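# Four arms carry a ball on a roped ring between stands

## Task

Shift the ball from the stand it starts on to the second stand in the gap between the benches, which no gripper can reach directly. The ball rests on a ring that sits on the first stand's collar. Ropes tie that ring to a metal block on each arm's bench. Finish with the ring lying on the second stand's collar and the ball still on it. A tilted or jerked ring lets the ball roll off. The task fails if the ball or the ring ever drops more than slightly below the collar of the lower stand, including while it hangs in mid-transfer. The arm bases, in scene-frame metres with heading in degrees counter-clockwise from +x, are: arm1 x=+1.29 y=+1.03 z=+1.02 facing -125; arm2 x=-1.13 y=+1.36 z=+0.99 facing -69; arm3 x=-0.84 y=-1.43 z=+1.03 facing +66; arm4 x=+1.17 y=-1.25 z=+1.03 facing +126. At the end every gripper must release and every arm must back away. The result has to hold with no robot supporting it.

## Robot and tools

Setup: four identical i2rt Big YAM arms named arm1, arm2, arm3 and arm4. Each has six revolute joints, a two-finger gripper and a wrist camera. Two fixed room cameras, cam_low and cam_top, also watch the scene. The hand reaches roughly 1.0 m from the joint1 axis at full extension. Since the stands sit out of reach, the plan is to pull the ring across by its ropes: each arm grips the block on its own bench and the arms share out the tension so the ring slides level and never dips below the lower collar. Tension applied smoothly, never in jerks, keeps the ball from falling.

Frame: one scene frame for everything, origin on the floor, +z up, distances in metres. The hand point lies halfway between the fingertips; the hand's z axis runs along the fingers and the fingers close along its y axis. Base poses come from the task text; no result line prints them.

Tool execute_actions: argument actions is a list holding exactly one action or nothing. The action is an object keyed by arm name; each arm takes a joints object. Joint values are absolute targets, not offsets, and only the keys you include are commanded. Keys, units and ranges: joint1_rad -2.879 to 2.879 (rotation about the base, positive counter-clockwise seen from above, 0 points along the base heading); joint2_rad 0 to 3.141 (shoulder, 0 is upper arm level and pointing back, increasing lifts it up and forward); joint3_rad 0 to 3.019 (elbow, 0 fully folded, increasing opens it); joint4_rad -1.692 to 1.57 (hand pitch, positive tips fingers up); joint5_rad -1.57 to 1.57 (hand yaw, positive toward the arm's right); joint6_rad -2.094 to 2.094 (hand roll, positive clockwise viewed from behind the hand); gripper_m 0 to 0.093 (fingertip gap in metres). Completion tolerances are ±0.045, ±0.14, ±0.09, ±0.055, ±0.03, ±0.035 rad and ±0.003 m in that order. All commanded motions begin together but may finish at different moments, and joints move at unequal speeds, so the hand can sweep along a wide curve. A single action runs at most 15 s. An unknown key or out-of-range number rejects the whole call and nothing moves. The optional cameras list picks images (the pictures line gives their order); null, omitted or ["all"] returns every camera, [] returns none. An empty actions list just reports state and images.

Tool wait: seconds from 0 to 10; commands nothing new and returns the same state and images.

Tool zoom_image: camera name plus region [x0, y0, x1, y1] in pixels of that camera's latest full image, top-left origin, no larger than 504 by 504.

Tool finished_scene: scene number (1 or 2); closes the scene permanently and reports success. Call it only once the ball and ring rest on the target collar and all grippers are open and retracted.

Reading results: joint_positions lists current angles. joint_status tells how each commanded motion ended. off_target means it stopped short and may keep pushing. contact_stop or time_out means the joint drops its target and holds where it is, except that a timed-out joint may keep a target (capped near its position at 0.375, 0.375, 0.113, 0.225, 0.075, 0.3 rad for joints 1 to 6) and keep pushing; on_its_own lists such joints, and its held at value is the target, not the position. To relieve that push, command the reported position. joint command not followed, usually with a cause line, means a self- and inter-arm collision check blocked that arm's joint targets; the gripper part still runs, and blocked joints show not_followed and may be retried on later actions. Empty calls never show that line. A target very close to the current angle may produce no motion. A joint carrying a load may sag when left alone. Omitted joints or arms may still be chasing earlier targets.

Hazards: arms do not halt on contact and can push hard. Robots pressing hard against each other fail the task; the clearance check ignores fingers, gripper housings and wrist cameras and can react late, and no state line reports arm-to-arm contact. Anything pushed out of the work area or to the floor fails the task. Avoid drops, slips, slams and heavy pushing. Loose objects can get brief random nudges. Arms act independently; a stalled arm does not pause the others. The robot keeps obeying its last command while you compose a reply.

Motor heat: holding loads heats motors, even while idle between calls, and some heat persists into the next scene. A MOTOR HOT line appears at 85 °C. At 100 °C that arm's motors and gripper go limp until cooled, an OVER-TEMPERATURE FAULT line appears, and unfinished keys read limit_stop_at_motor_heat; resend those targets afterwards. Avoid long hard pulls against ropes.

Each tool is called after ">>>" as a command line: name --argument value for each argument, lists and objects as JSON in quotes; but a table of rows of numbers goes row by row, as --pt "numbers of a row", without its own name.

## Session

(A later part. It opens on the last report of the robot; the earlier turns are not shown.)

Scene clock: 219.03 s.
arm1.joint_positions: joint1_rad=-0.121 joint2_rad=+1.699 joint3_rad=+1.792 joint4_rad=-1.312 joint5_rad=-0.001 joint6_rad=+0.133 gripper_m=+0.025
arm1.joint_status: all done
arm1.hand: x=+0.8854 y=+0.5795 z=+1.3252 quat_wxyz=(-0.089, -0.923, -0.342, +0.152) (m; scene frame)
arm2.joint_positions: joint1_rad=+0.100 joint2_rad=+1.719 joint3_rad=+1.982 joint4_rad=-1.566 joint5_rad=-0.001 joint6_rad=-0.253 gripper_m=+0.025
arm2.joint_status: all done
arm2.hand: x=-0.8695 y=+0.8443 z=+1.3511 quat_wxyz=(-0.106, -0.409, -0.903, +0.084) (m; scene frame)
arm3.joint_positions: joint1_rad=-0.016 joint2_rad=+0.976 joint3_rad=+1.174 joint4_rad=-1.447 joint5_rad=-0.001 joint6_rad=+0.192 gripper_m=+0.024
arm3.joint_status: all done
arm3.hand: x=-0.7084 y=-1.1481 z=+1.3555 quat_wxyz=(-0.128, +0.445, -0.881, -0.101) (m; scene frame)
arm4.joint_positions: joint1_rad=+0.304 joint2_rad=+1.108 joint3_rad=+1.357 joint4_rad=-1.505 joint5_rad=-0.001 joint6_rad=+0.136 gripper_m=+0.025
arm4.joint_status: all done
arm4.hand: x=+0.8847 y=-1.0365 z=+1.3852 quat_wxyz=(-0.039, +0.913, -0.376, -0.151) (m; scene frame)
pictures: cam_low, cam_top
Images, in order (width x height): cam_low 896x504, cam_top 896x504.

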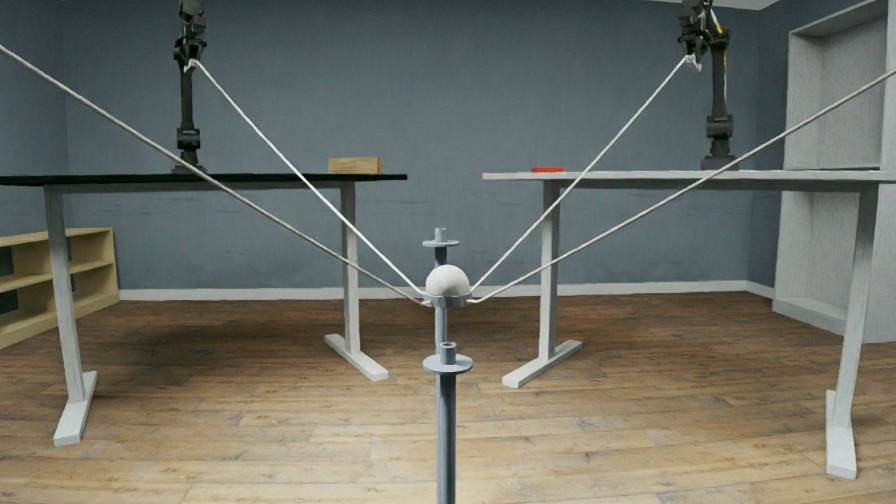

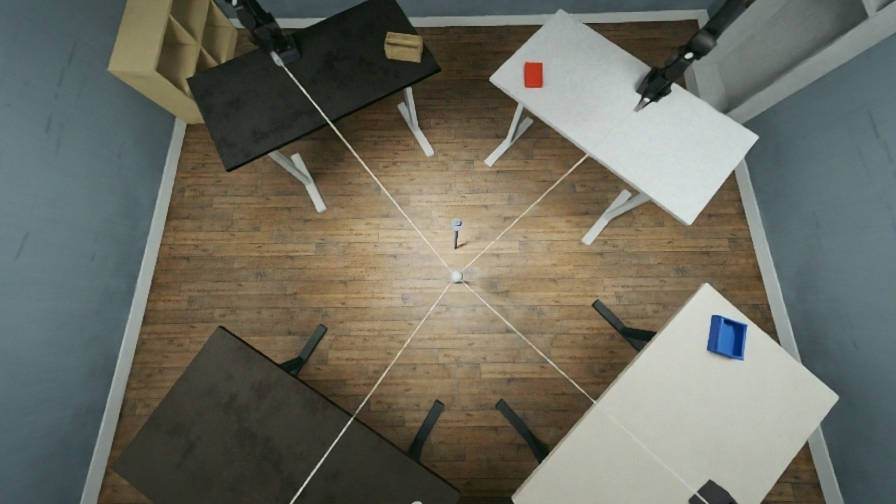

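>>> execute_actions --actions '[{"arm1":{"joints":{"joint1_rad":-0.207,"joint2_rad":1.49,"joint3_rad":1.59,"joint4_rad":-1.28,"joint6_rad":0.05}},"arm2":{"joints":{"joint1_rad":0.155,"joint2_rad":1.477,"joint3_rad":1.72,"joint4_rad":-1.53,"joint6_rad":-0.2}},"arm3":{"joints":{"joint1_rad":0.057,"joint2_rad":1.118,"joint3_rad":1.32,"joint4_rad":-1.40,"joint6_rad":0.27}},"arm4":{"joints":{"joint1_rad":0.167,"joint2_rad":1.195,"joint3_rad":1.47,"joint4_rad":-1.47,"joint6_rad":0.01}}}]' --cameras '["cam_low","cam_top"]'

Scene clock: 257.67 s.
arm1.joint_positions: joint1_rad=-0.212 joint2_rad=+1.492 joint3_rad=+1.581 joint4_rad=-1.290 joint5_rad=-0.001 joint6_rad=+0.057 gripper_m=+0.025
arm1.joint_status: all done
arm1.hand: x=+0.8993 y=+0.6685 z=+1.3405 quat_wxyz=(-0.079, -0.924, -0.335, +0.167) (m; scene frame)
arm2.joint_positions: joint1_rad=+0.159 joint2_rad=+1.483 joint3_rad=+1.716 joint4_rad=-1.534 joint5_rad=-0.001 joint6_rad=-0.207 gripper_m=+0.025
arm2.joint_status: all done
arm2.hand: x=-0.8827 y=+0.9343 z=+1.3587 quat_wxyz=(-0.111, -0.403, -0.905, +0.079) (m; scene frame)
arm3.joint_positions: joint1_rad=+0.056 joint2_rad=+1.134 joint3_rad=+1.276 joint4_rad=-1.398 joint5_rad=+0.001 joint6_rad=+0.262 gripper_m=+0.024
arm3.joint_status: all done
arm3.hand: x=-0.7078 y=-1.0842 z=+1.3543 quat_wxyz=(-0.119, +0.446, -0.881, -0.106) (m; scene frame)
arm4.joint_positions: joint1_rad=+0.161 joint2_rad=+1.203 joint3_rad=+1.410 joint4_rad=-1.476 joint5_rad=+0.001 joint6_rad=+0.026 gripper_m=+0.025
arm4.joint_status: all done
arm4.hand: x=+0.8935 y=-0.9721 z=+1.3768 quat_wxyz=(-0.056, +0.908, -0.391, -0.138) (m; scene frame)
pictures: cam_low, cam_top
Images, in order (width x height): cam_low 896x504, cam_top 896x504.

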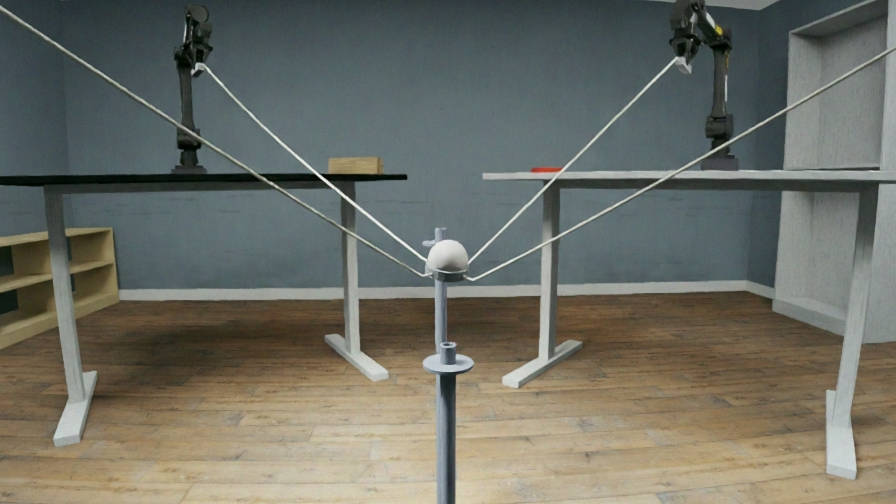

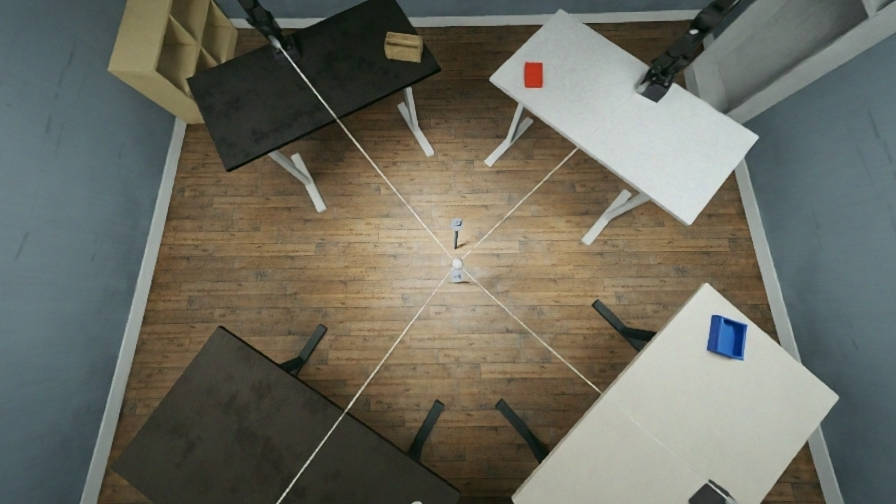

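>>> execute_actions --actions '[{"arm1":{"joints":{"joint1_rad":-0.34,"joint2_rad":1.287,"joint3_rad":1.44,"joint4_rad":-1.38,"joint6_rad":-0.07}},"arm2":{"joints":{"joint1_rad":0.226,"joint2_rad":1.22,"joint3_rad":1.546,"joint4_rad":-1.635,"joint6_rad":-0.14}},"arm3":{"joints":{"joint1_rad":0.126,"joint2_rad":1.308,"joint3_rad":1.55,"joint4_rad":-1.45,"joint6_rad":0.32}},"arm4":{"joints":{"joint1_rad":0.043,"joint2_rad":1.345,"joint3_rad":1.67,"joint4_rad":-1.53,"joint6_rad":-0.115}}}]' --cameras '["cam_low","cam_top"]'

Scene clock: 280.30 s.
arm1.joint_positions: joint1_rad=-0.344 joint2_rad=+1.287 joint3_rad=+1.422 joint4_rad=-1.360 joint5_rad=-0.001 joint6_rad=-0.063 gripper_m=+0.025
arm1.joint_status: all done
arm1.hand: x=+0.9250 y=+0.7728 z=+1.3545 quat_wxyz=(-0.054, -0.928, -0.330, +0.163) (m; scene frame)
arm2.joint_positions: joint1_rad=+0.228 joint2_rad=+1.231 joint3_rad=+1.536 joint4_rad=-1.620 joint5_rad=-0.001 joint6_rad=-0.147 gripper_m=+0.025
arm2.joint_status: all done
arm2.hand: x=-0.9138 y=+1.0413 z=+1.3805 quat_wxyz=(-0.110, -0.399, -0.908, +0.068) (m; scene frame)
arm3.joint_positions: joint1_rad=+0.124 joint2_rad=+1.322 joint3_rad=+1.497 joint4_rad=-1.442 joint5_rad=+0.002 joint6_rad=+0.312 gripper_m=+0.024
arm3.joint_status: all done
arm3.hand: x=-0.7120 y=-1.0120 z=+1.3779 quat_wxyz=(-0.109, +0.454, -0.877, -0.108) (m; scene frame)
arm4.joint_positions: joint1_rad=+0.037 joint2_rad=+1.349 joint3_rad=+1.598 joint4_rad=-1.525 joint5_rad=+0.001 joint6_rad=-0.099 gripper_m=+0.025
arm4.joint_status: all done
arm4.hand: x=+0.8993 y=-0.8994 z=+1.3982 quat_wxyz=(-0.071, +0.909, -0.391, -0.127) (m; scene frame)
pictures: cam_low, cam_top
Images, in order (width x height): cam_low 896x504, cam_top 896x504.

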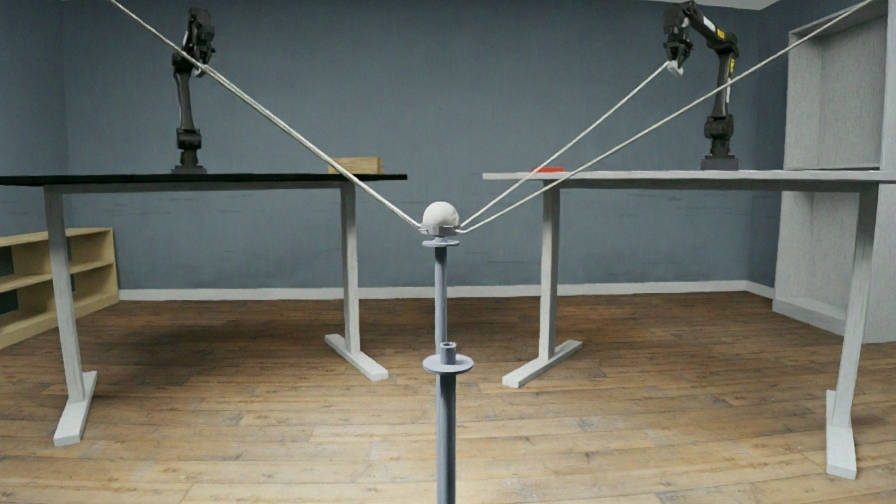

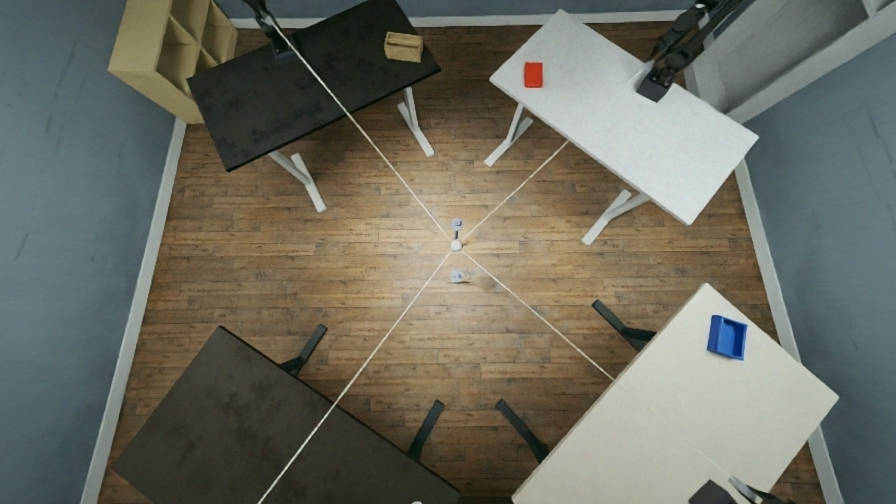

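>>> execute_actions --actions '[{"arm1":{"joints":{"joint1_rad":-0.456,"joint2_rad":1.156,"joint3_rad":1.385,"joint4_rad":-1.455,"joint6_rad":-0.177}},"arm2":{"joints":{"joint1_rad":0.326,"joint2_rad":1.052,"joint3_rad":1.47,"joint4_rad":-1.69,"joint6_rad":-0.045}},"arm3":{"joints":{"joint1_rad":0.15,"joint2_rad":1.466,"joint3_rad":1.762,"joint4_rad":-1.49,"joint6_rad":0.335}},"arm4":{"joints":{"joint1_rad":-0.031,"joint2_rad":1.477,"joint3_rad":1.868,"joint4_rad":-1.577,"joint6_rad":-0.185}}}]' --cameras '["cam_low","cam_top"]'

>>> zoom_image --camera "cam_low" --region '[370, 160, 510, 260]'

>>> zoom_image --camera "cam_top" --region '[420, 200, 500, 290]'

Scene clock: 296.83 s.
arm1.joint_positions: joint1_rad=-0.462 joint2_rad=+1.158 joint3_rad=+1.365 joint4_rad=-1.435 joint5_rad=-0.001 joint6_rad=-0.171 gripper_m=+0.025
arm1.joint_status: all done
arm1.hand: x=+0.9446 y=+0.8432 z=+1.3724 quat_wxyz=(-0.035, -0.930, -0.325, +0.166) (m; scene frame)
arm2.joint_positions: joint1_rad=+0.327 joint2_rad=+1.061 joint3_rad=+1.456 joint4_rad=-1.664 joint5_rad=-0.001 joint6_rad=-0.052 gripper_m=+0.025
arm2.joint_status: all done
joint sent to its limit — the command would take arm2.joint4_rad past its lower limit, so that joint was sent only as far as its limit.
arm2.hand: x=-0.9245 y=+1.1138 z=+1.3998 quat_wxyz=(-0.136, -0.396, -0.905, +0.068) (m; scene frame)
arm3.joint_positions: joint1_rad=+0.143 joint2_rad=+1.475 joint3_rad=+1.707 joint4_rad=-1.482 joint5_rad=+0.002 joint6_rad=+0.327 gripper_m=+0.024
arm3.joint_status: all done
arm3.hand: x=-0.7034 y=-0.9536 z=+1.4009 quat_wxyz=(-0.113, +0.455, -0.875, -0.117) (m; scene frame)
arm4.joint_positions: joint1_rad=-0.035 joint2_rad=+1.481 joint3_rad=+1.795 joint4_rad=-1.571 joint5_rad=+0.000 joint6_rad=-0.169 gripper_m=+0.025
arm4.joint_status: all done
arm4.hand: x=+0.8987 y=-0.8408 z=+1.4228 quat_wxyz=(-0.085, +0.907, -0.391, -0.130) (m; scene frame)
pictures: cam_low, cam_top
Images, in order (width x height): cam_low 896x504, cam_top 896x504.

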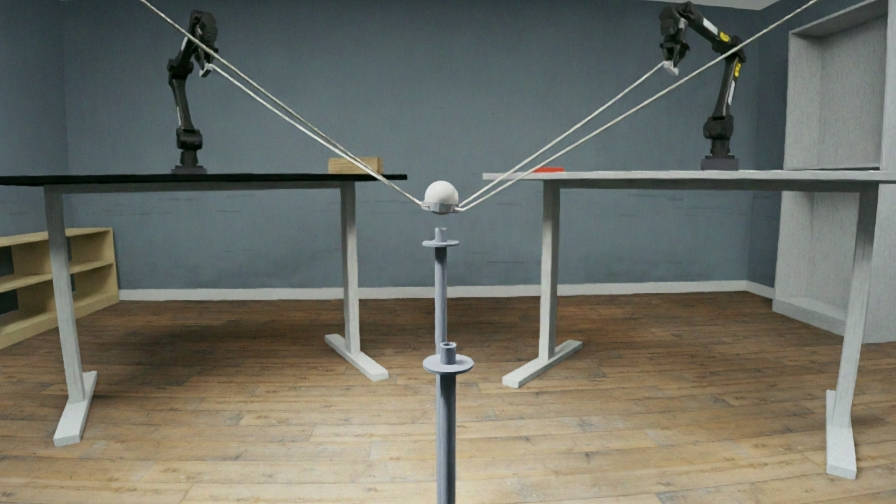

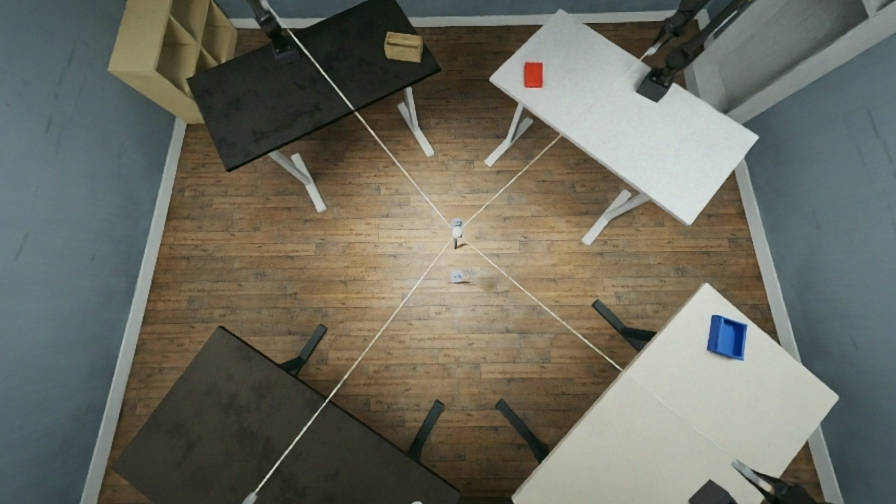

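Region (370, 160, 510, 260) of cam_low's 896x504 image, scaled by 3.600, with more detail than that image has; it fills the top 360 rows of this view, and the rest is white.

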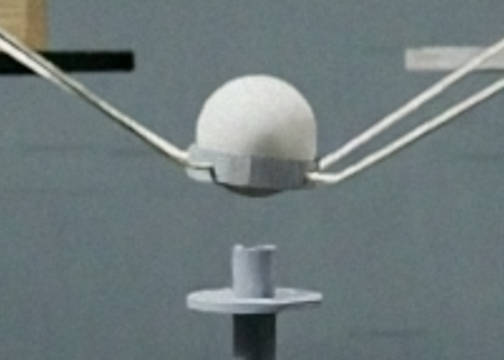

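Region (420, 200, 500, 290) of cam_top's 896x504 image, scaled by 5.600, with more detail than that image has.

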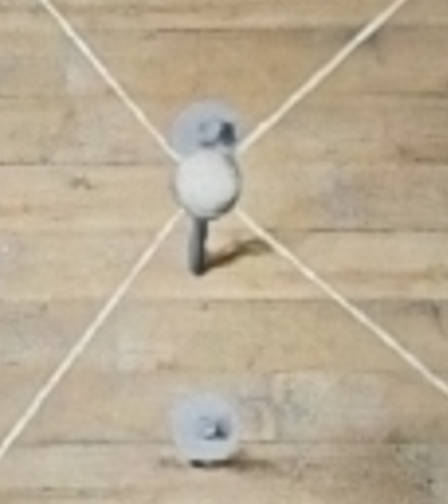

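>>> execute_actions --actions '[{"arm1":{"joints":{"joint1_rad":-0.608,"joint2_rad":1.066,"joint3_rad":1.322,"joint4_rad":-1.47,"joint6_rad":-0.327}},"arm2":{"joints":{"joint1_rad":0.502,"joint2_rad":0.895,"joint3_rad":1.326,"joint6_rad":0.127}},"arm3":{"joints":{"joint1_rad":0.176,"joint2_rad":1.637,"joint3_rad":1.885,"joint4_rad":-1.433,"joint6_rad":0.345}},"arm4":{"joints":{"joint1_rad":-0.103,"joint2_rad":1.642,"joint3_rad":2.02,"joint4_rad":-1.55,"joint6_rad":-0.252}}}]' --cameras '["cam_low","cam_top"]'

>>> zoom_image --camera "cam_low" --region '[370, 160, 510, 260]'

>>> zoom_image --camera "cam_top" --region '[420, 200, 500, 290]'

Scene clock: 315.13 s.
arm1.joint_positions: joint1_rad=-0.612 joint2_rad=+1.080 joint3_rad=+1.307 joint4_rad=-1.447 joint5_rad=-0.001 joint6_rad=-0.321 gripper_m=+0.025
arm1.joint_status: all done
arm1.hand: x=+0.9474 y=+0.9064 z=+1.3719 quat_wxyz=(-0.010, -0.930, -0.325, +0.172) (m; scene frame)
arm2.joint_positions: joint1_rad=+0.498 joint2_rad=+0.900 joint3_rad=+1.320 joint4_rad=-1.668 joint5_rad=+0.000 joint6_rad=+0.120 gripper_m=+0.025
arm2.joint_status: all done
arm2.hand: x=-0.9276 y=+1.1882 z=+1.3854 quat_wxyz=(-0.156, -0.396, -0.904, +0.047) (m; scene frame)
arm3.joint_positions: joint1_rad=+0.170 joint2_rad=+1.656 joint3_rad=+1.844 joint4_rad=-1.430 joint5_rad=+0.002 joint6_rad=+0.337 gripper_m=+0.024
arm3.joint_status: all done
arm3.hand: x=-0.6979 y=-0.8783 z=+1.3735 quat_wxyz=(-0.114, +0.462, -0.871, -0.122) (m; scene frame)
arm4.joint_positions: joint1_rad=-0.108 joint2_rad=+1.658 joint3_rad=+1.957 joint4_rad=-1.557 joint5_rad=+0.000 joint6_rad=-0.236 gripper_m=+0.025
arm4.joint_status: all done
arm4.hand: x=+0.8954 y=-0.7624 z=+1.4047 quat_wxyz=(-0.093, +0.906, -0.394, -0.123) (m; scene frame)
pictures: cam_low, cam_top
Images, in order (width x height): cam_low 896x504, cam_top 896x504.

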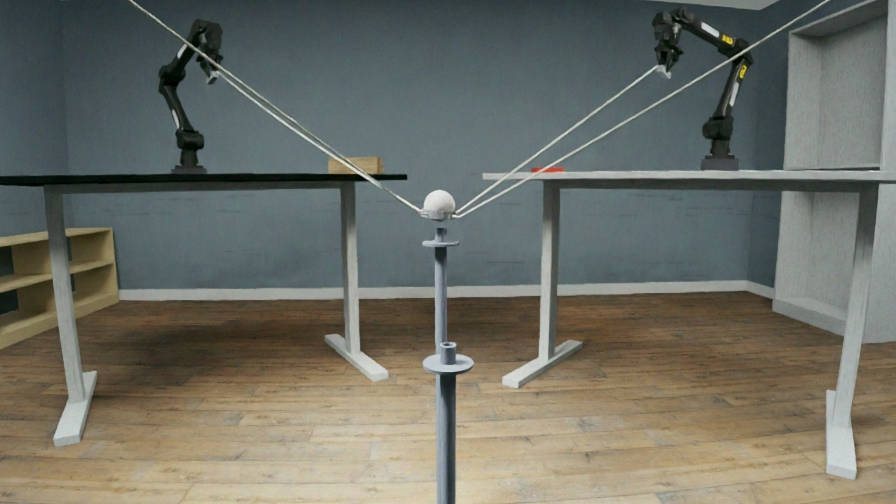

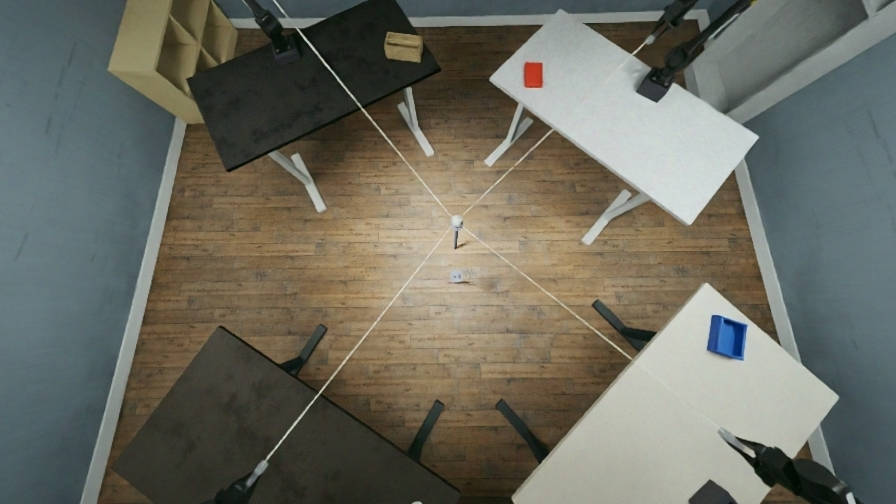

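Region (370, 160, 510, 260) of cam_low's 896x504 image, scaled by 3.600, with more detail than that image has; it fills the top 360 rows of this view, and the rest is white.

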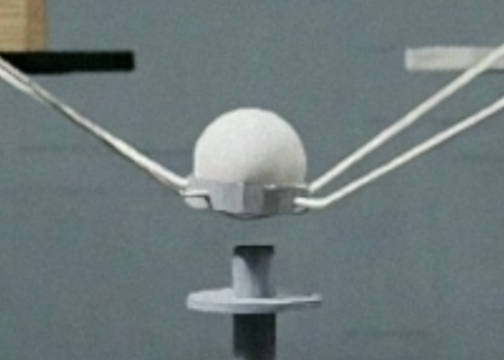

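Region (420, 200, 500, 290) of cam_top's 896x504 image, scaled by 5.600, with more detail than that image has.

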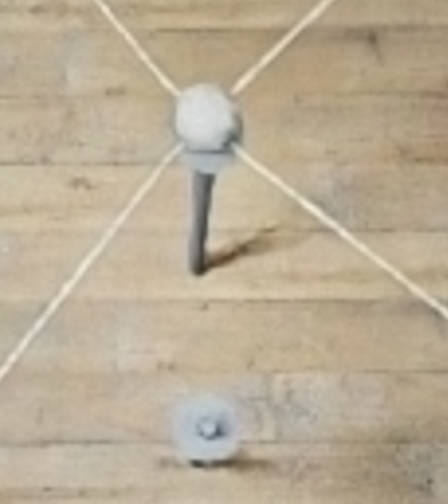

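>>> execute_actions --actions '[{"arm1":{"joints":{"joint4_rad":-1.425}},"arm2":{"joints":{"joint4_rad":-1.63}},"arm3":{"joints":{"joint4_rad":-1.365}},"arm4":{"joints":{"joint4_rad":-1.505}}}]' --cameras '["cam_low","cam_top"]'

>>> zoom_image --camera "cam_low" --region '[370, 160, 510, 260]'

>>> zoom_image --camera "cam_top" --region '[420, 200, 500, 290]'

Scene clock: 324.93 s.
arm1.joint_positions: joint1_rad=-0.612 joint2_rad=+1.080 joint3_rad=+1.307 joint4_rad=-1.442 joint5_rad=-0.001 joint6_rad=-0.321 gripper_m=+0.025
arm1.joint_status: all done
arm1.hand: x=+0.9463 y=+0.9060 z=+1.3724 quat_wxyz=(-0.010, -0.929, -0.325, +0.175) (m; scene frame)
arm2.joint_positions: joint1_rad=+0.498 joint2_rad=+0.900 joint3_rad=+1.320 joint4_rad=-1.644 joint5_rad=+0.000 joint6_rad=+0.120 gripper_m=+0.025
arm2.joint_status: all done
arm2.hand: x=-0.9234 y=+1.1846 z=+1.3873 quat_wxyz=(-0.167, -0.395, -0.902, +0.051) (m; scene frame)
arm3.joint_positions: joint1_rad=+0.170 joint2_rad=+1.656 joint3_rad=+1.844 joint4_rad=-1.371 joint5_rad=+0.002 joint6_rad=+0.337 gripper_m=+0.024
arm3.joint_status: all done
arm3.hand: x=-0.6944 y=-0.8652 z=+1.3787 quat_wxyz=(-0.133, +0.460, -0.866, -0.143) (m; scene frame)
arm4.joint_positions: joint1_rad=-0.108 joint2_rad=+1.658 joint3_rad=+1.957 joint4_rad=-1.518 joint5_rad=+0.000 joint6_rad=-0.237 gripper_m=+0.025
arm4.joint_status: all done
arm4.hand: x=+0.8909 y=-0.7544 z=+1.4079 quat_wxyz=(-0.105, +0.903, -0.392, -0.139) (m; scene frame)
pictures: cam_low, cam_top
Images, in order (width x height): cam_low 896x504, cam_top 896x504.

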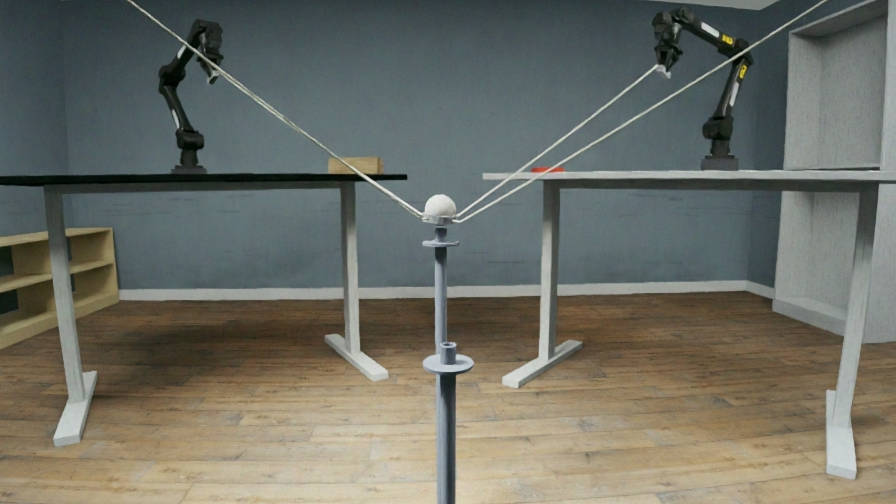

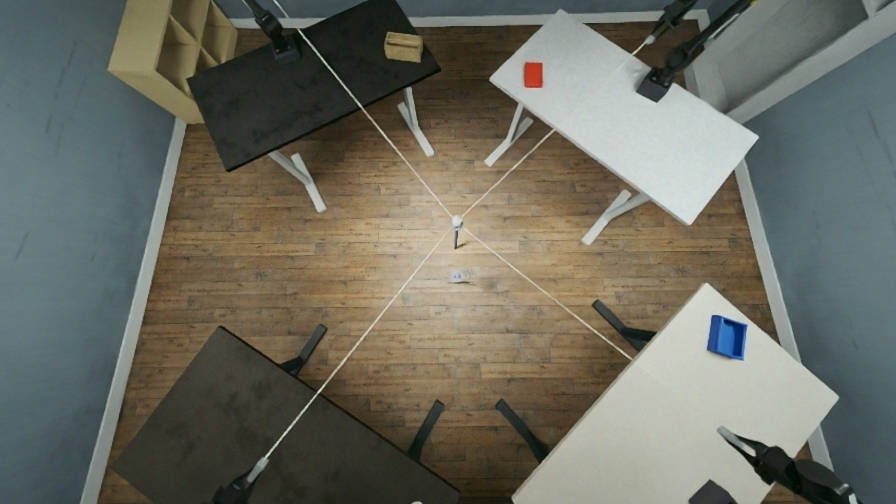

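Region (370, 160, 510, 260) of cam_low's 896x504 image, scaled by 3.600, with more detail than that image has; it fills the top 360 rows of this view, and the rest is white.

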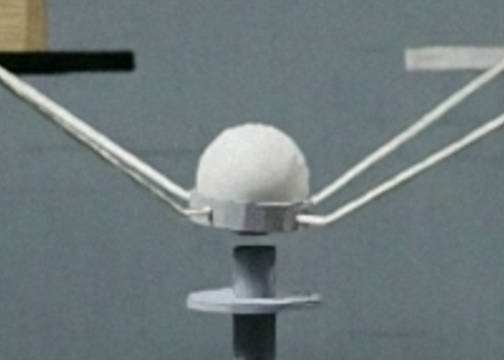

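Region (420, 200, 500, 290) of cam_top's 896x504 image, scaled by 5.600, with more detail than that image has.

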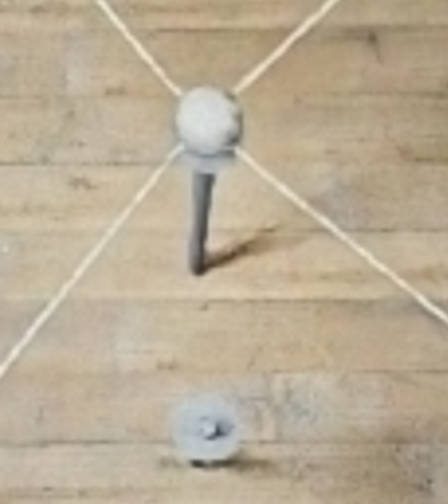

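Aligned. Lower evenly.

>>> execute_actions --actions '[{"arm1":{"joints":{"joint4_rad":-1.375}},"arm2":{"joints":{"joint4_rad":-1.583}},"arm3":{"joints":{"joint4_rad":-1.308}},"arm4":{"joints":{"joint4_rad":-1.45}}}]' --cameras '["cam_low","cam_top"]'

>>> zoom_image --camera "cam_low" --region '[370, 160, 510, 260]'

>>> zoom_image --camera "cam_top" --region '[420, 200, 500, 290]'

Scene clock: 329.90 s.
arm1.joint_positions: joint1_rad=-0.612 joint2_rad=+1.080 joint3_rad=+1.307 joint4_rad=-1.398 joint5_rad=-0.001 joint6_rad=-0.321 gripper_m=+0.025
arm1.joint_status: all done
arm1.hand: x=+0.9369 y=+0.9026 z=+1.3763 quat_wxyz=(-0.010, -0.926, -0.323, +0.196) (m; scene frame)
arm2.joint_positions: joint1_rad=+0.498 joint2_rad=+0.900 joint3_rad=+1.320 joint4_rad=-1.602 joint5_rad=+0.000 joint6_rad=+0.120 gripper_m=+0.025
arm2.joint_status: all done
arm2.hand: x=-0.9160 y=+1.1783 z=+1.3911 quat_wxyz=(-0.187, -0.394, -0.898, +0.057) (m; scene frame)
arm3.joint_positions: joint1_rad=+0.170 joint2_rad=+1.656 joint3_rad=+1.844 joint4_rad=-1.319 joint5_rad=+0.002 joint6_rad=+0.337 gripper_m=+0.024
arm3.joint_status: all done
arm3.hand: x=-0.6915 y=-0.8540 z=+1.3838 quat_wxyz=(-0.150, +0.457, -0.862, -0.161) (m; scene frame)
arm4.joint_positions: joint1_rad=-0.108 joint2_rad=+1.658 joint3_rad=+1.957 joint4_rad=-1.466 joint5_rad=+0.000 joint6_rad=-0.237 gripper_m=+0.025
arm4.joint_status: all done
arm4.hand: x=+0.8850 y=-0.7440 z=+1.4125 quat_wxyz=(-0.120, +0.899, -0.391, -0.159) (m; scene frame)
pictures: cam_low, cam_top
Images, in order (width x height): cam_low 896x504, cam_top 896x504.

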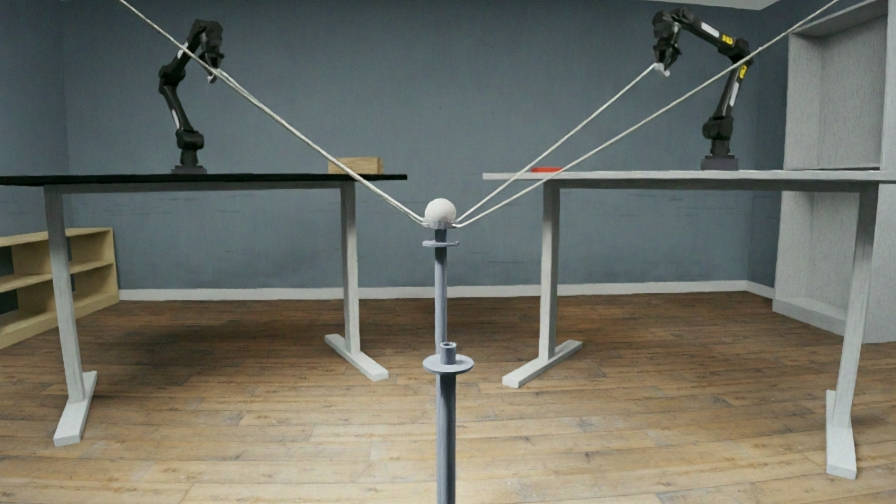

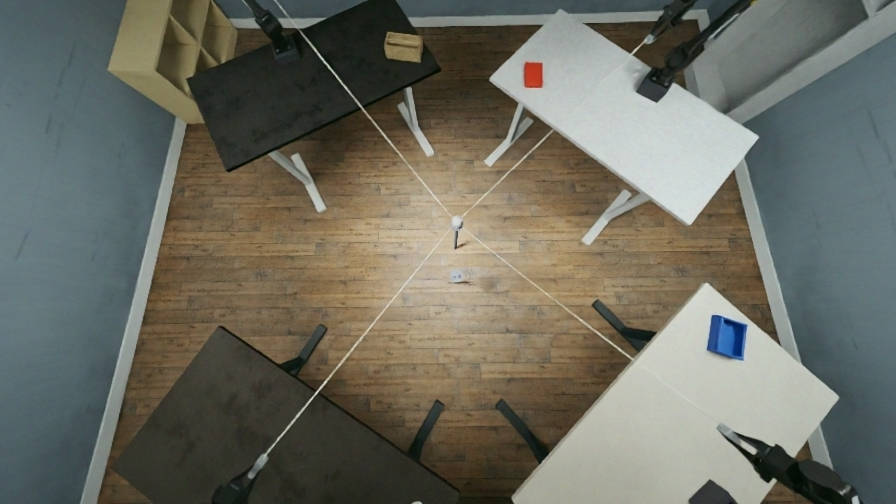

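Region (370, 160, 510, 260) of cam_low's 896x504 image, scaled by 3.600, with more detail than that image has; it fills the top 360 rows of this view, and the rest is white.

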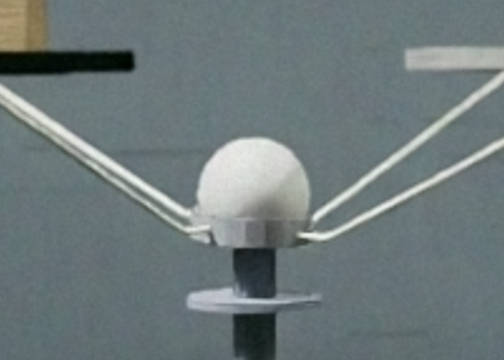

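Region (420, 200, 500, 290) of cam_top's 896x504 image, scaled by 5.600, with more detail than that image has.

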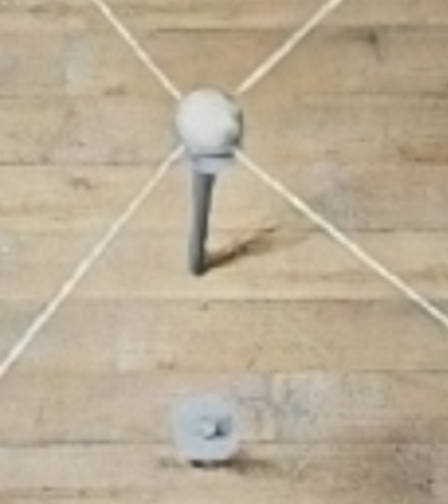

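>>> execute_actions --actions '[{"arm1":{"joints":{"joint4_rad":-1.295}},"arm2":{"joints":{"joint4_rad":-1.51}},"arm3":{"joints":{"joint4_rad":-1.225}},"arm4":{"joints":{"joint4_rad":-1.37}}}]' --cameras '["cam_low"]'

>>> zoom_image --camera "cam_low" --region '[370, 160, 510, 260]'

Scene clock: 336.40 s.
arm1.joint_positions: joint1_rad=-0.612 joint2_rad=+1.080 joint3_rad=+1.307 joint4_rad=-1.321 joint5_rad=-0.001 joint6_rad=-0.321 gripper_m=+0.025
arm1.joint_status: all done
arm1.hand: x=+0.9207 y=+0.8967 z=+1.3842 quat_wxyz=(-0.011, -0.918, -0.320, +0.234) (m; scene frame)
arm2.joint_positions: joint1_rad=+0.498 joint2_rad=+0.900 joint3_rad=+1.320 joint4_rad=-1.531 joint5_rad=+0.000 joint6_rad=+0.120 gripper_m=+0.025
arm2.joint_status: all done
arm2.hand: x=-0.9040 y=+1.1681 z=+1.3983 quat_wxyz=(-0.220, -0.391, -0.891, +0.067) (m; scene frame)
arm3.joint_positions: joint1_rad=+0.170 joint2_rad=+1.656 joint3_rad=+1.844 joint4_rad=-1.239 joint5_rad=+0.002 joint6_rad=+0.337 gripper_m=+0.024
arm3.joint_status: all done
arm3.hand: x=-0.6870 y=-0.8371 z=+1.3930 quat_wxyz=(-0.177, +0.453, -0.853, -0.190) (m; scene frame)
arm4.joint_positions: joint1_rad=-0.108 joint2_rad=+1.658 joint3_rad=+1.957 joint4_rad=-1.388 joint5_rad=+0.000 joint6_rad=-0.237 gripper_m=+0.025
arm4.joint_status: all done
arm4.hand: x=+0.8765 y=-0.7290 z=+1.4207 quat_wxyz=(-0.143, +0.891, -0.387, -0.190) (m; scene frame)
pictures: cam_low
Images, in order (width x height): cam_low 896x504.

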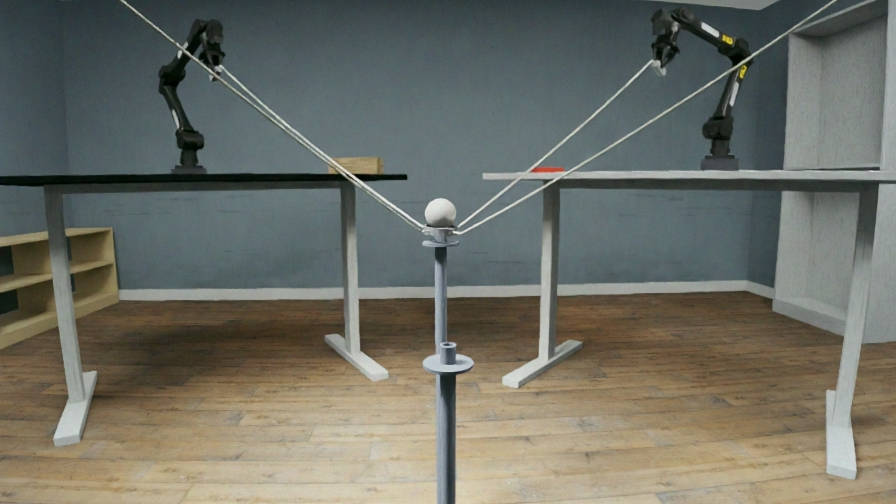

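Region (370, 160, 510, 260) of cam_low's 896x504 image, scaled by 3.600, with more detail than that image has; it fills the top 360 rows of this view, and the rest is white.

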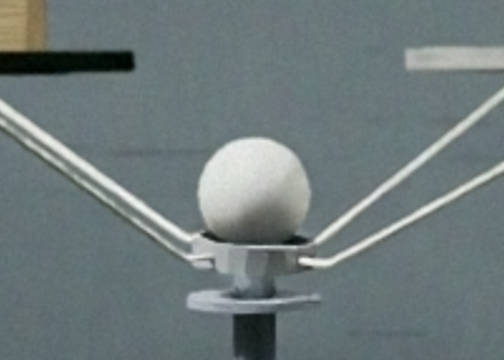

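>>> execute_actions --actions '[{"arm1":{"joints":{"joint2_rad":1.17}},"arm2":{"joints":{"joint2_rad":0.99}},"arm3":{"joints":{"joint2_rad":1.73}},"arm4":{"joints":{"joint2_rad":1.73}}}]' --cameras '["cam_low"]'

Scene clock: 340.60 s.
arm1.joint_positions: joint1_rad=-0.612 joint2_rad=+1.182 joint3_rad=+1.307 joint4_rad=-1.321 joint5_rad=-0.001 joint6_rad=-0.321 gripper_m=+0.025
arm1.joint_status: all done
arm1.hand: x=+0.9002 y=+0.8886 z=+1.3455 quat_wxyz=(-0.010, -0.928, -0.324, +0.184) (m; scene frame)
arm2.joint_positions: joint1_rad=+0.498 joint2_rad=+1.005 joint3_rad=+1.320 joint4_rad=-1.530 joint5_rad=+0.000 joint6_rad=+0.120 gripper_m=+0.025
arm2.joint_status: all done
arm2.hand: x=-0.8829 y=+1.1500 z=+1.3681 quat_wxyz=(-0.171, -0.395, -0.901, +0.052) (m; scene frame)
arm3.joint_positions: joint1_rad=+0.170 joint2_rad=+1.723 joint3_rad=+1.844 joint4_rad=-1.237 joint5_rad=+0.002 joint6_rad=+0.337 gripper_m=+0.024
arm3.joint_status: all done
arm3.hand: x=-0.6834 y=-0.8230 z=+1.3527 quat_wxyz=(-0.155, +0.456, -0.860, -0.167) (m; scene frame)
arm4.joint_positions: joint1_rad=-0.108 joint2_rad=+1.735 joint3_rad=+1.959 joint4_rad=-1.387 joint5_rad=+0.000 joint6_rad=-0.237 gripper_m=+0.025
arm4.joint_status: all done
arm4.hand: x=+0.8672 y=-0.7124 z=+1.3763 quat_wxyz=(-0.121, +0.898, -0.390, -0.161) (m; scene frame)
pictures: cam_low
Images, in order (width x height): cam_low 896x504.

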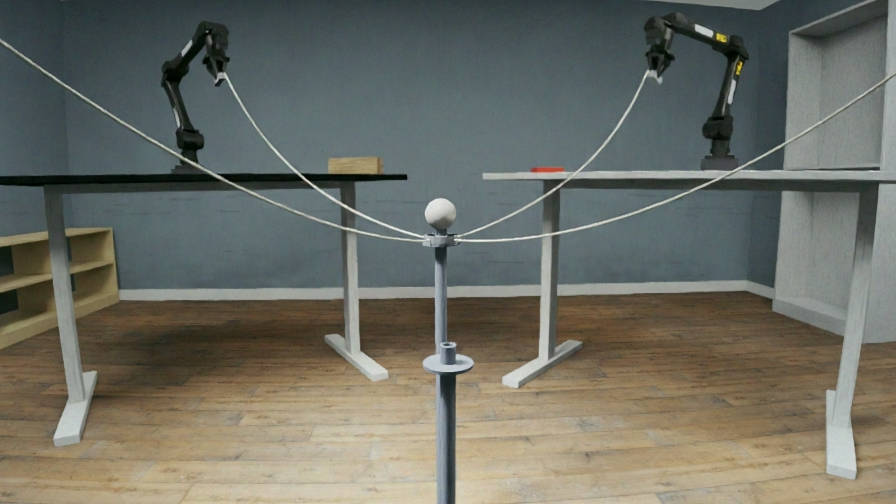

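>>> execute_actions --actions '[{"arm1":{"joints":{"joint1_rad":-0.15,"joint2_rad":1.98,"joint3_rad":1.45,"joint4_rad":-0.82,"joint6_rad":0}},"arm2":{"joints":{"joint1_rad":0.1,"joint2_rad":1.95,"joint3_rad":1.47,"joint4_rad":-0.89,"joint6_rad":0}},"arm3":{"joints":{"joint1_rad":-0.116,"joint2_rad":2.01,"joint3_rad":1.44,"joint4_rad":-0.84,"joint6_rad":0}},"arm4":{"joints":{"joint1_rad":-0.136,"joint2_rad":2.01,"joint3_rad":1.445,"joint4_rad":-0.825,"joint6_rad":-0.2}}}]' --cameras '["cam_low"]'

Scene clock: 348.33 s.
arm1.joint_positions: joint1_rad=-0.152 joint2_rad=+1.998 joint3_rad=+1.422 joint4_rad=-0.842 joint5_rad=+0.000 joint6_rad=-0.007 gripper_m=+0.025
arm1.joint_status: all done
arm1.hand: x=+0.8766 y=+0.5922 z=+1.0192 quat_wxyz=(-0.036, -0.914, -0.397, +0.069) (m; scene frame)
arm2.joint_positions: joint1_rad=+0.091 joint2_rad=+1.973 joint3_rad=+1.448 joint4_rad=-0.907 joint5_rad=+0.001 joint6_rad=+0.007 gripper_m=+0.025
arm2.joint_status: all done
arm2.hand: x=-0.8656 y=+0.8248 z=+1.0113 quat_wxyz=(-0.060, -0.530, -0.845, +0.037) (m; scene frame)
arm3.joint_positions: joint1_rad=-0.110 joint2_rad=+2.018 joint3_rad=+1.410 joint4_rad=-0.848 joint5_rad=+0.001 joint6_rad=+0.008 gripper_m=+0.024
arm3.joint_status: all done
arm3.hand: x=-0.5435 y=-0.9285 z=+1.0124 quat_wxyz=(-0.051, +0.490, -0.870, -0.030) (m; scene frame)
arm4.joint_positions: joint1_rad=-0.135 joint2_rad=+2.044 joint3_rad=+1.426 joint4_rad=-0.836 joint5_rad=+0.000 joint6_rad=-0.216 gripper_m=+0.025
arm4.joint_status: all done
arm4.hand: x=+0.8943 y=-0.7275 z=+0.9958 quat_wxyz=(-0.035, +0.906, -0.420, -0.046) (m; scene frame)
pictures: cam_low
Images, in order (width x height): cam_low 896x504.

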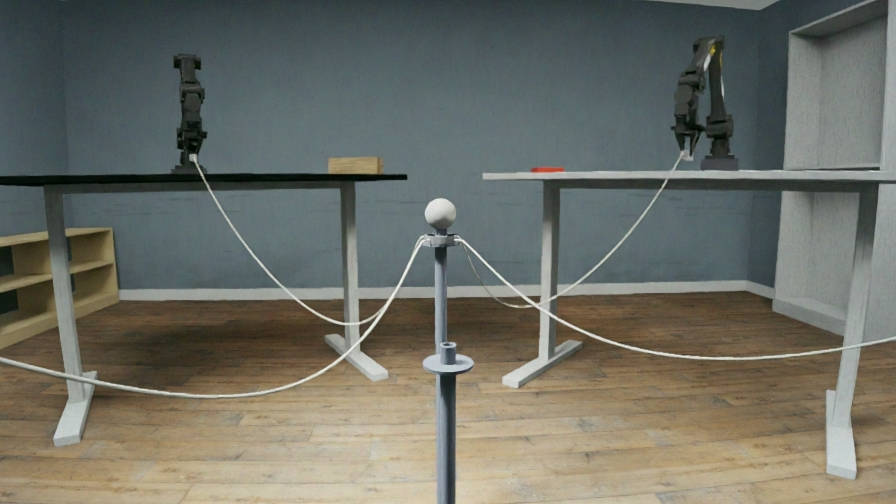

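Need q2 = 2.071, 2.047, 2.081, 2.091.

>>> execute_actions --actions '[{"arm1":{"joints":{"joint2_rad":2.07}},"arm2":{"joints":{"joint2_rad":2.045}},"arm3":{"joints":{"joint2_rad":2.09}},"arm4":{"joints":{"joint2_rad":2.095}}}]' --cameras '[]'

Scene clock: 352.87 s.
arm1.joint_positions: joint1_rad=-0.152 joint2_rad=+2.070 joint3_rad=+1.422 joint4_rad=-0.840 joint5_rad=+0.000 joint6_rad=-0.007 gripper_m=+0.025
arm1.joint_status: all done
arm1.hand: x=+0.8842 y=+0.5995 z=+0.9778 quat_wxyz=(-0.023, -0.916, -0.398, +0.037) (m; scene frame)
arm2.joint_positions: joint1_rad=+0.091 joint2_rad=+2.047 joint3_rad=+1.448 joint4_rad=-0.904 joint5_rad=+0.001 joint6_rad=+0.007 gripper_m=+0.025
arm2.joint_status: all done
arm2.hand: x=-0.8695 y=+0.8328 z=+0.9696 quat_wxyz=(-0.030, -0.531, -0.847, +0.019) (m; scene frame)
arm3.joint_positions: joint1_rad=-0.110 joint2_rad=+2.073 joint3_rad=+1.410 joint4_rad=-0.847 joint5_rad=+0.001 joint6_rad=+0.008 gripper_m=+0.024
arm3.joint_status: all done
arm3.hand: x=-0.5480 y=-0.9360 z=+0.9819 quat_wxyz=(-0.028, +0.490, -0.871, -0.017) (m; scene frame)
arm4.joint_positions: joint1_rad=-0.135 joint2_rad=+2.085 joint3_rad=+1.426 joint4_rad=-0.835 joint5_rad=+0.000 joint6_rad=-0.216 gripper_m=+0.025
arm4.joint_status: all done
arm4.hand: x=+0.8977 y=-0.7337 z=+0.9721 quat_wxyz=(-0.023, +0.907, -0.420, -0.030) (m; scene frame)
pictures: none
No camera images: the call's "cameras" was empty. Leave "cameras" out to get every camera's image.

>>> execute_actions --actions '[{"arm1":{"joints":{"gripper_m":0.06}},"arm2":{"joints":{"gripper_m":0.06}},"arm3":{"joints":{"gripper_m":0.06}},"arm4":{"joints":{"gripper_m":0.06}}}]' --cameras '[]'

>>> execute_actions --actions '[{"arm1":{"joints":{"joint2_rad":1.5}},"arm2":{"joints":{"joint2_rad":1.5}},"arm3":{"joints":{"joint2_rad":1.5}},"arm4":{"joints":{"joint2_rad":1.5}}}]' --cameras '["cam_low","cam_top"]'

>>> zoom_image --camera "cam_low" --region '[370, 160, 510, 260]'

Scene clock: 359.10 s.
arm1.joint_positions: joint1_rad=-0.152 joint2_rad=+2.070 joint3_rad=+1.422 joint4_rad=-0.840 joint5_rad=+0.000 joint6_rad=-0.007 gripper_m=+0.060
arm1.joint_status: all done
arm1.hand: x=+0.8842 y=+0.5995 z=+0.9778 quat_wxyz=(-0.023, -0.916, -0.398, +0.037) (m; scene frame)
arm2.joint_positions: joint1_rad=+0.091 joint2_rad=+2.047 joint3_rad=+1.448 joint4_rad=-0.904 joint5_rad=+0.001 joint6_rad=+0.007 gripper_m=+0.060
arm2.joint_status: all done
arm2.hand: x=-0.8695 y=+0.8328 z=+0.9696 quat_wxyz=(-0.030, -0.531, -0.847, +0.019) (m; scene frame)
arm3.joint_positions: joint1_rad=-0.110 joint2_rad=+2.073 joint3_rad=+1.410 joint4_rad=-0.847 joint5_rad=+0.001 joint6_rad=+0.008 gripper_m=+0.060
arm3.joint_status: all done
arm3.hand: x=-0.5480 y=-0.9360 z=+0.9819 quat_wxyz=(-0.028, +0.490, -0.871, -0.017) (m; scene frame)
arm4.joint_positions: joint1_rad=-0.135 joint2_rad=+2.085 joint3_rad=+1.426 joint4_rad=-0.835 joint5_rad=+0.000 joint6_rad=-0.215 gripper_m=+0.060
arm4.joint_status: all done
arm4.hand: x=+0.8977 y=-0.7337 z=+0.9721 quat_wxyz=(-0.023, +0.907, -0.420, -0.030) (m; scene frame)
pictures: none
No camera images: the call's "cameras" was empty. Leave "cameras" out to get every camera's image.

Scene clock: 360.67 s.
arm1.joint_positions: joint1_rad=-0.152 joint2_rad=+1.491 joint3_rad=+1.440 joint4_rad=-0.838 joint5_rad=+0.000 joint6_rad=-0.007 gripper_m=+0.060
arm1.joint_status: all done
arm1.hand: x=+0.8760 y=+0.5975 z=+1.3258 quat_wxyz=(-0.137, -0.865, -0.374, +0.306) (m; scene frame)
arm2.joint_positions: joint1_rad=+0.091 joint2_rad=+1.495 joint3_rad=+1.452 joint4_rad=-0.902 joint5_rad=+0.001 joint6_rad=+0.007 gripper_m=+0.060
arm2.joint_status: all done
arm2.hand: x=-0.8708 y=+0.8349 z=+1.2912 quat_wxyz=(-0.263, -0.505, -0.806, +0.162) (m; scene frame)
arm3.joint_positions: joint1_rad=-0.110 joint2_rad=+1.481 joint3_rad=+1.432 joint4_rad=-0.843 joint5_rad=+0.001 joint6_rad=+0.008 gripper_m=+0.060
arm3.joint_status: all done
arm3.hand: x=-0.5422 y=-0.9276 z=+1.3366 quat_wxyz=(-0.291, +0.462, -0.821, -0.167) (m; scene frame)
arm4.joint_positions: joint1_rad=-0.135 joint2_rad=+1.486 joint3_rad=+1.426 joint4_rad=-0.830 joint5_rad=+0.000 joint6_rad=-0.215 gripper_m=+0.060
arm4.joint_status: all done
arm4.hand: x=+0.8947 y=-0.7284 z=+1.3238 quat_wxyz=(-0.201, +0.856, -0.397, -0.265) (m; scene frame)
pictures: cam_low, cam_top
Images, in order (width x height): cam_low 896x504, cam_top 896x504.

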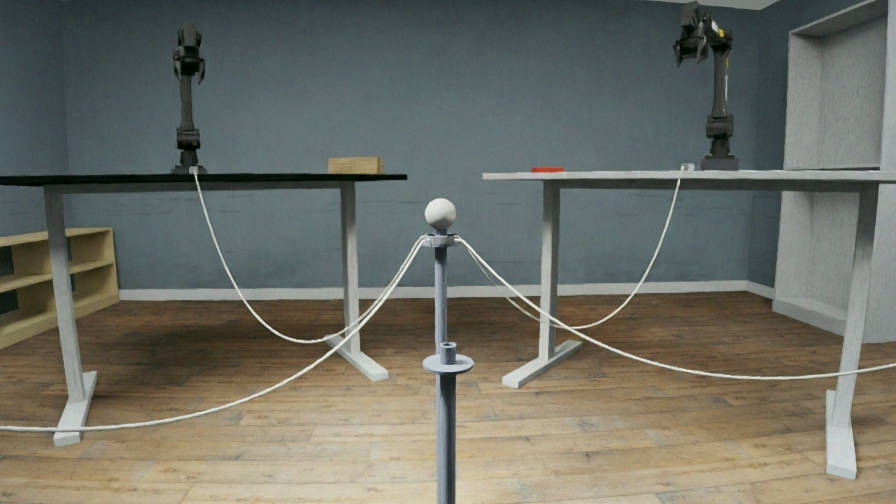

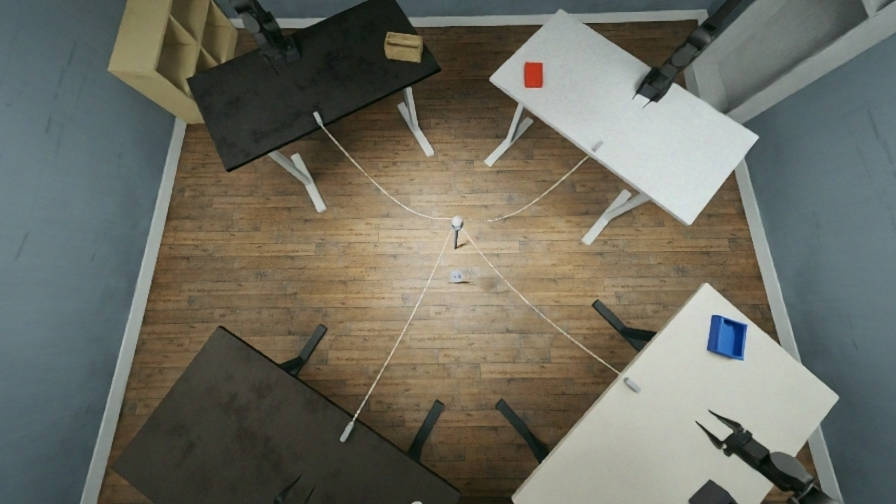

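Region (370, 160, 510, 260) of cam_low's 896x504 image, scaled by 3.600, with more detail than that image has; it fills the top 360 rows of this view, and the rest is white.

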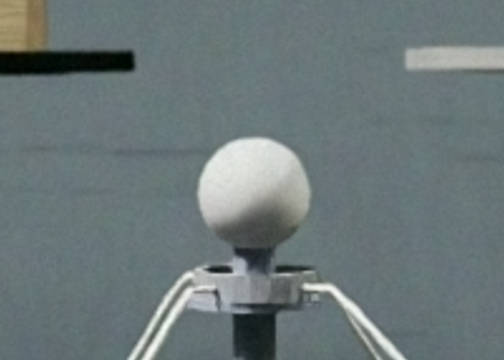

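>>> finished_scene --scene 1

The scene is finished: the task was done.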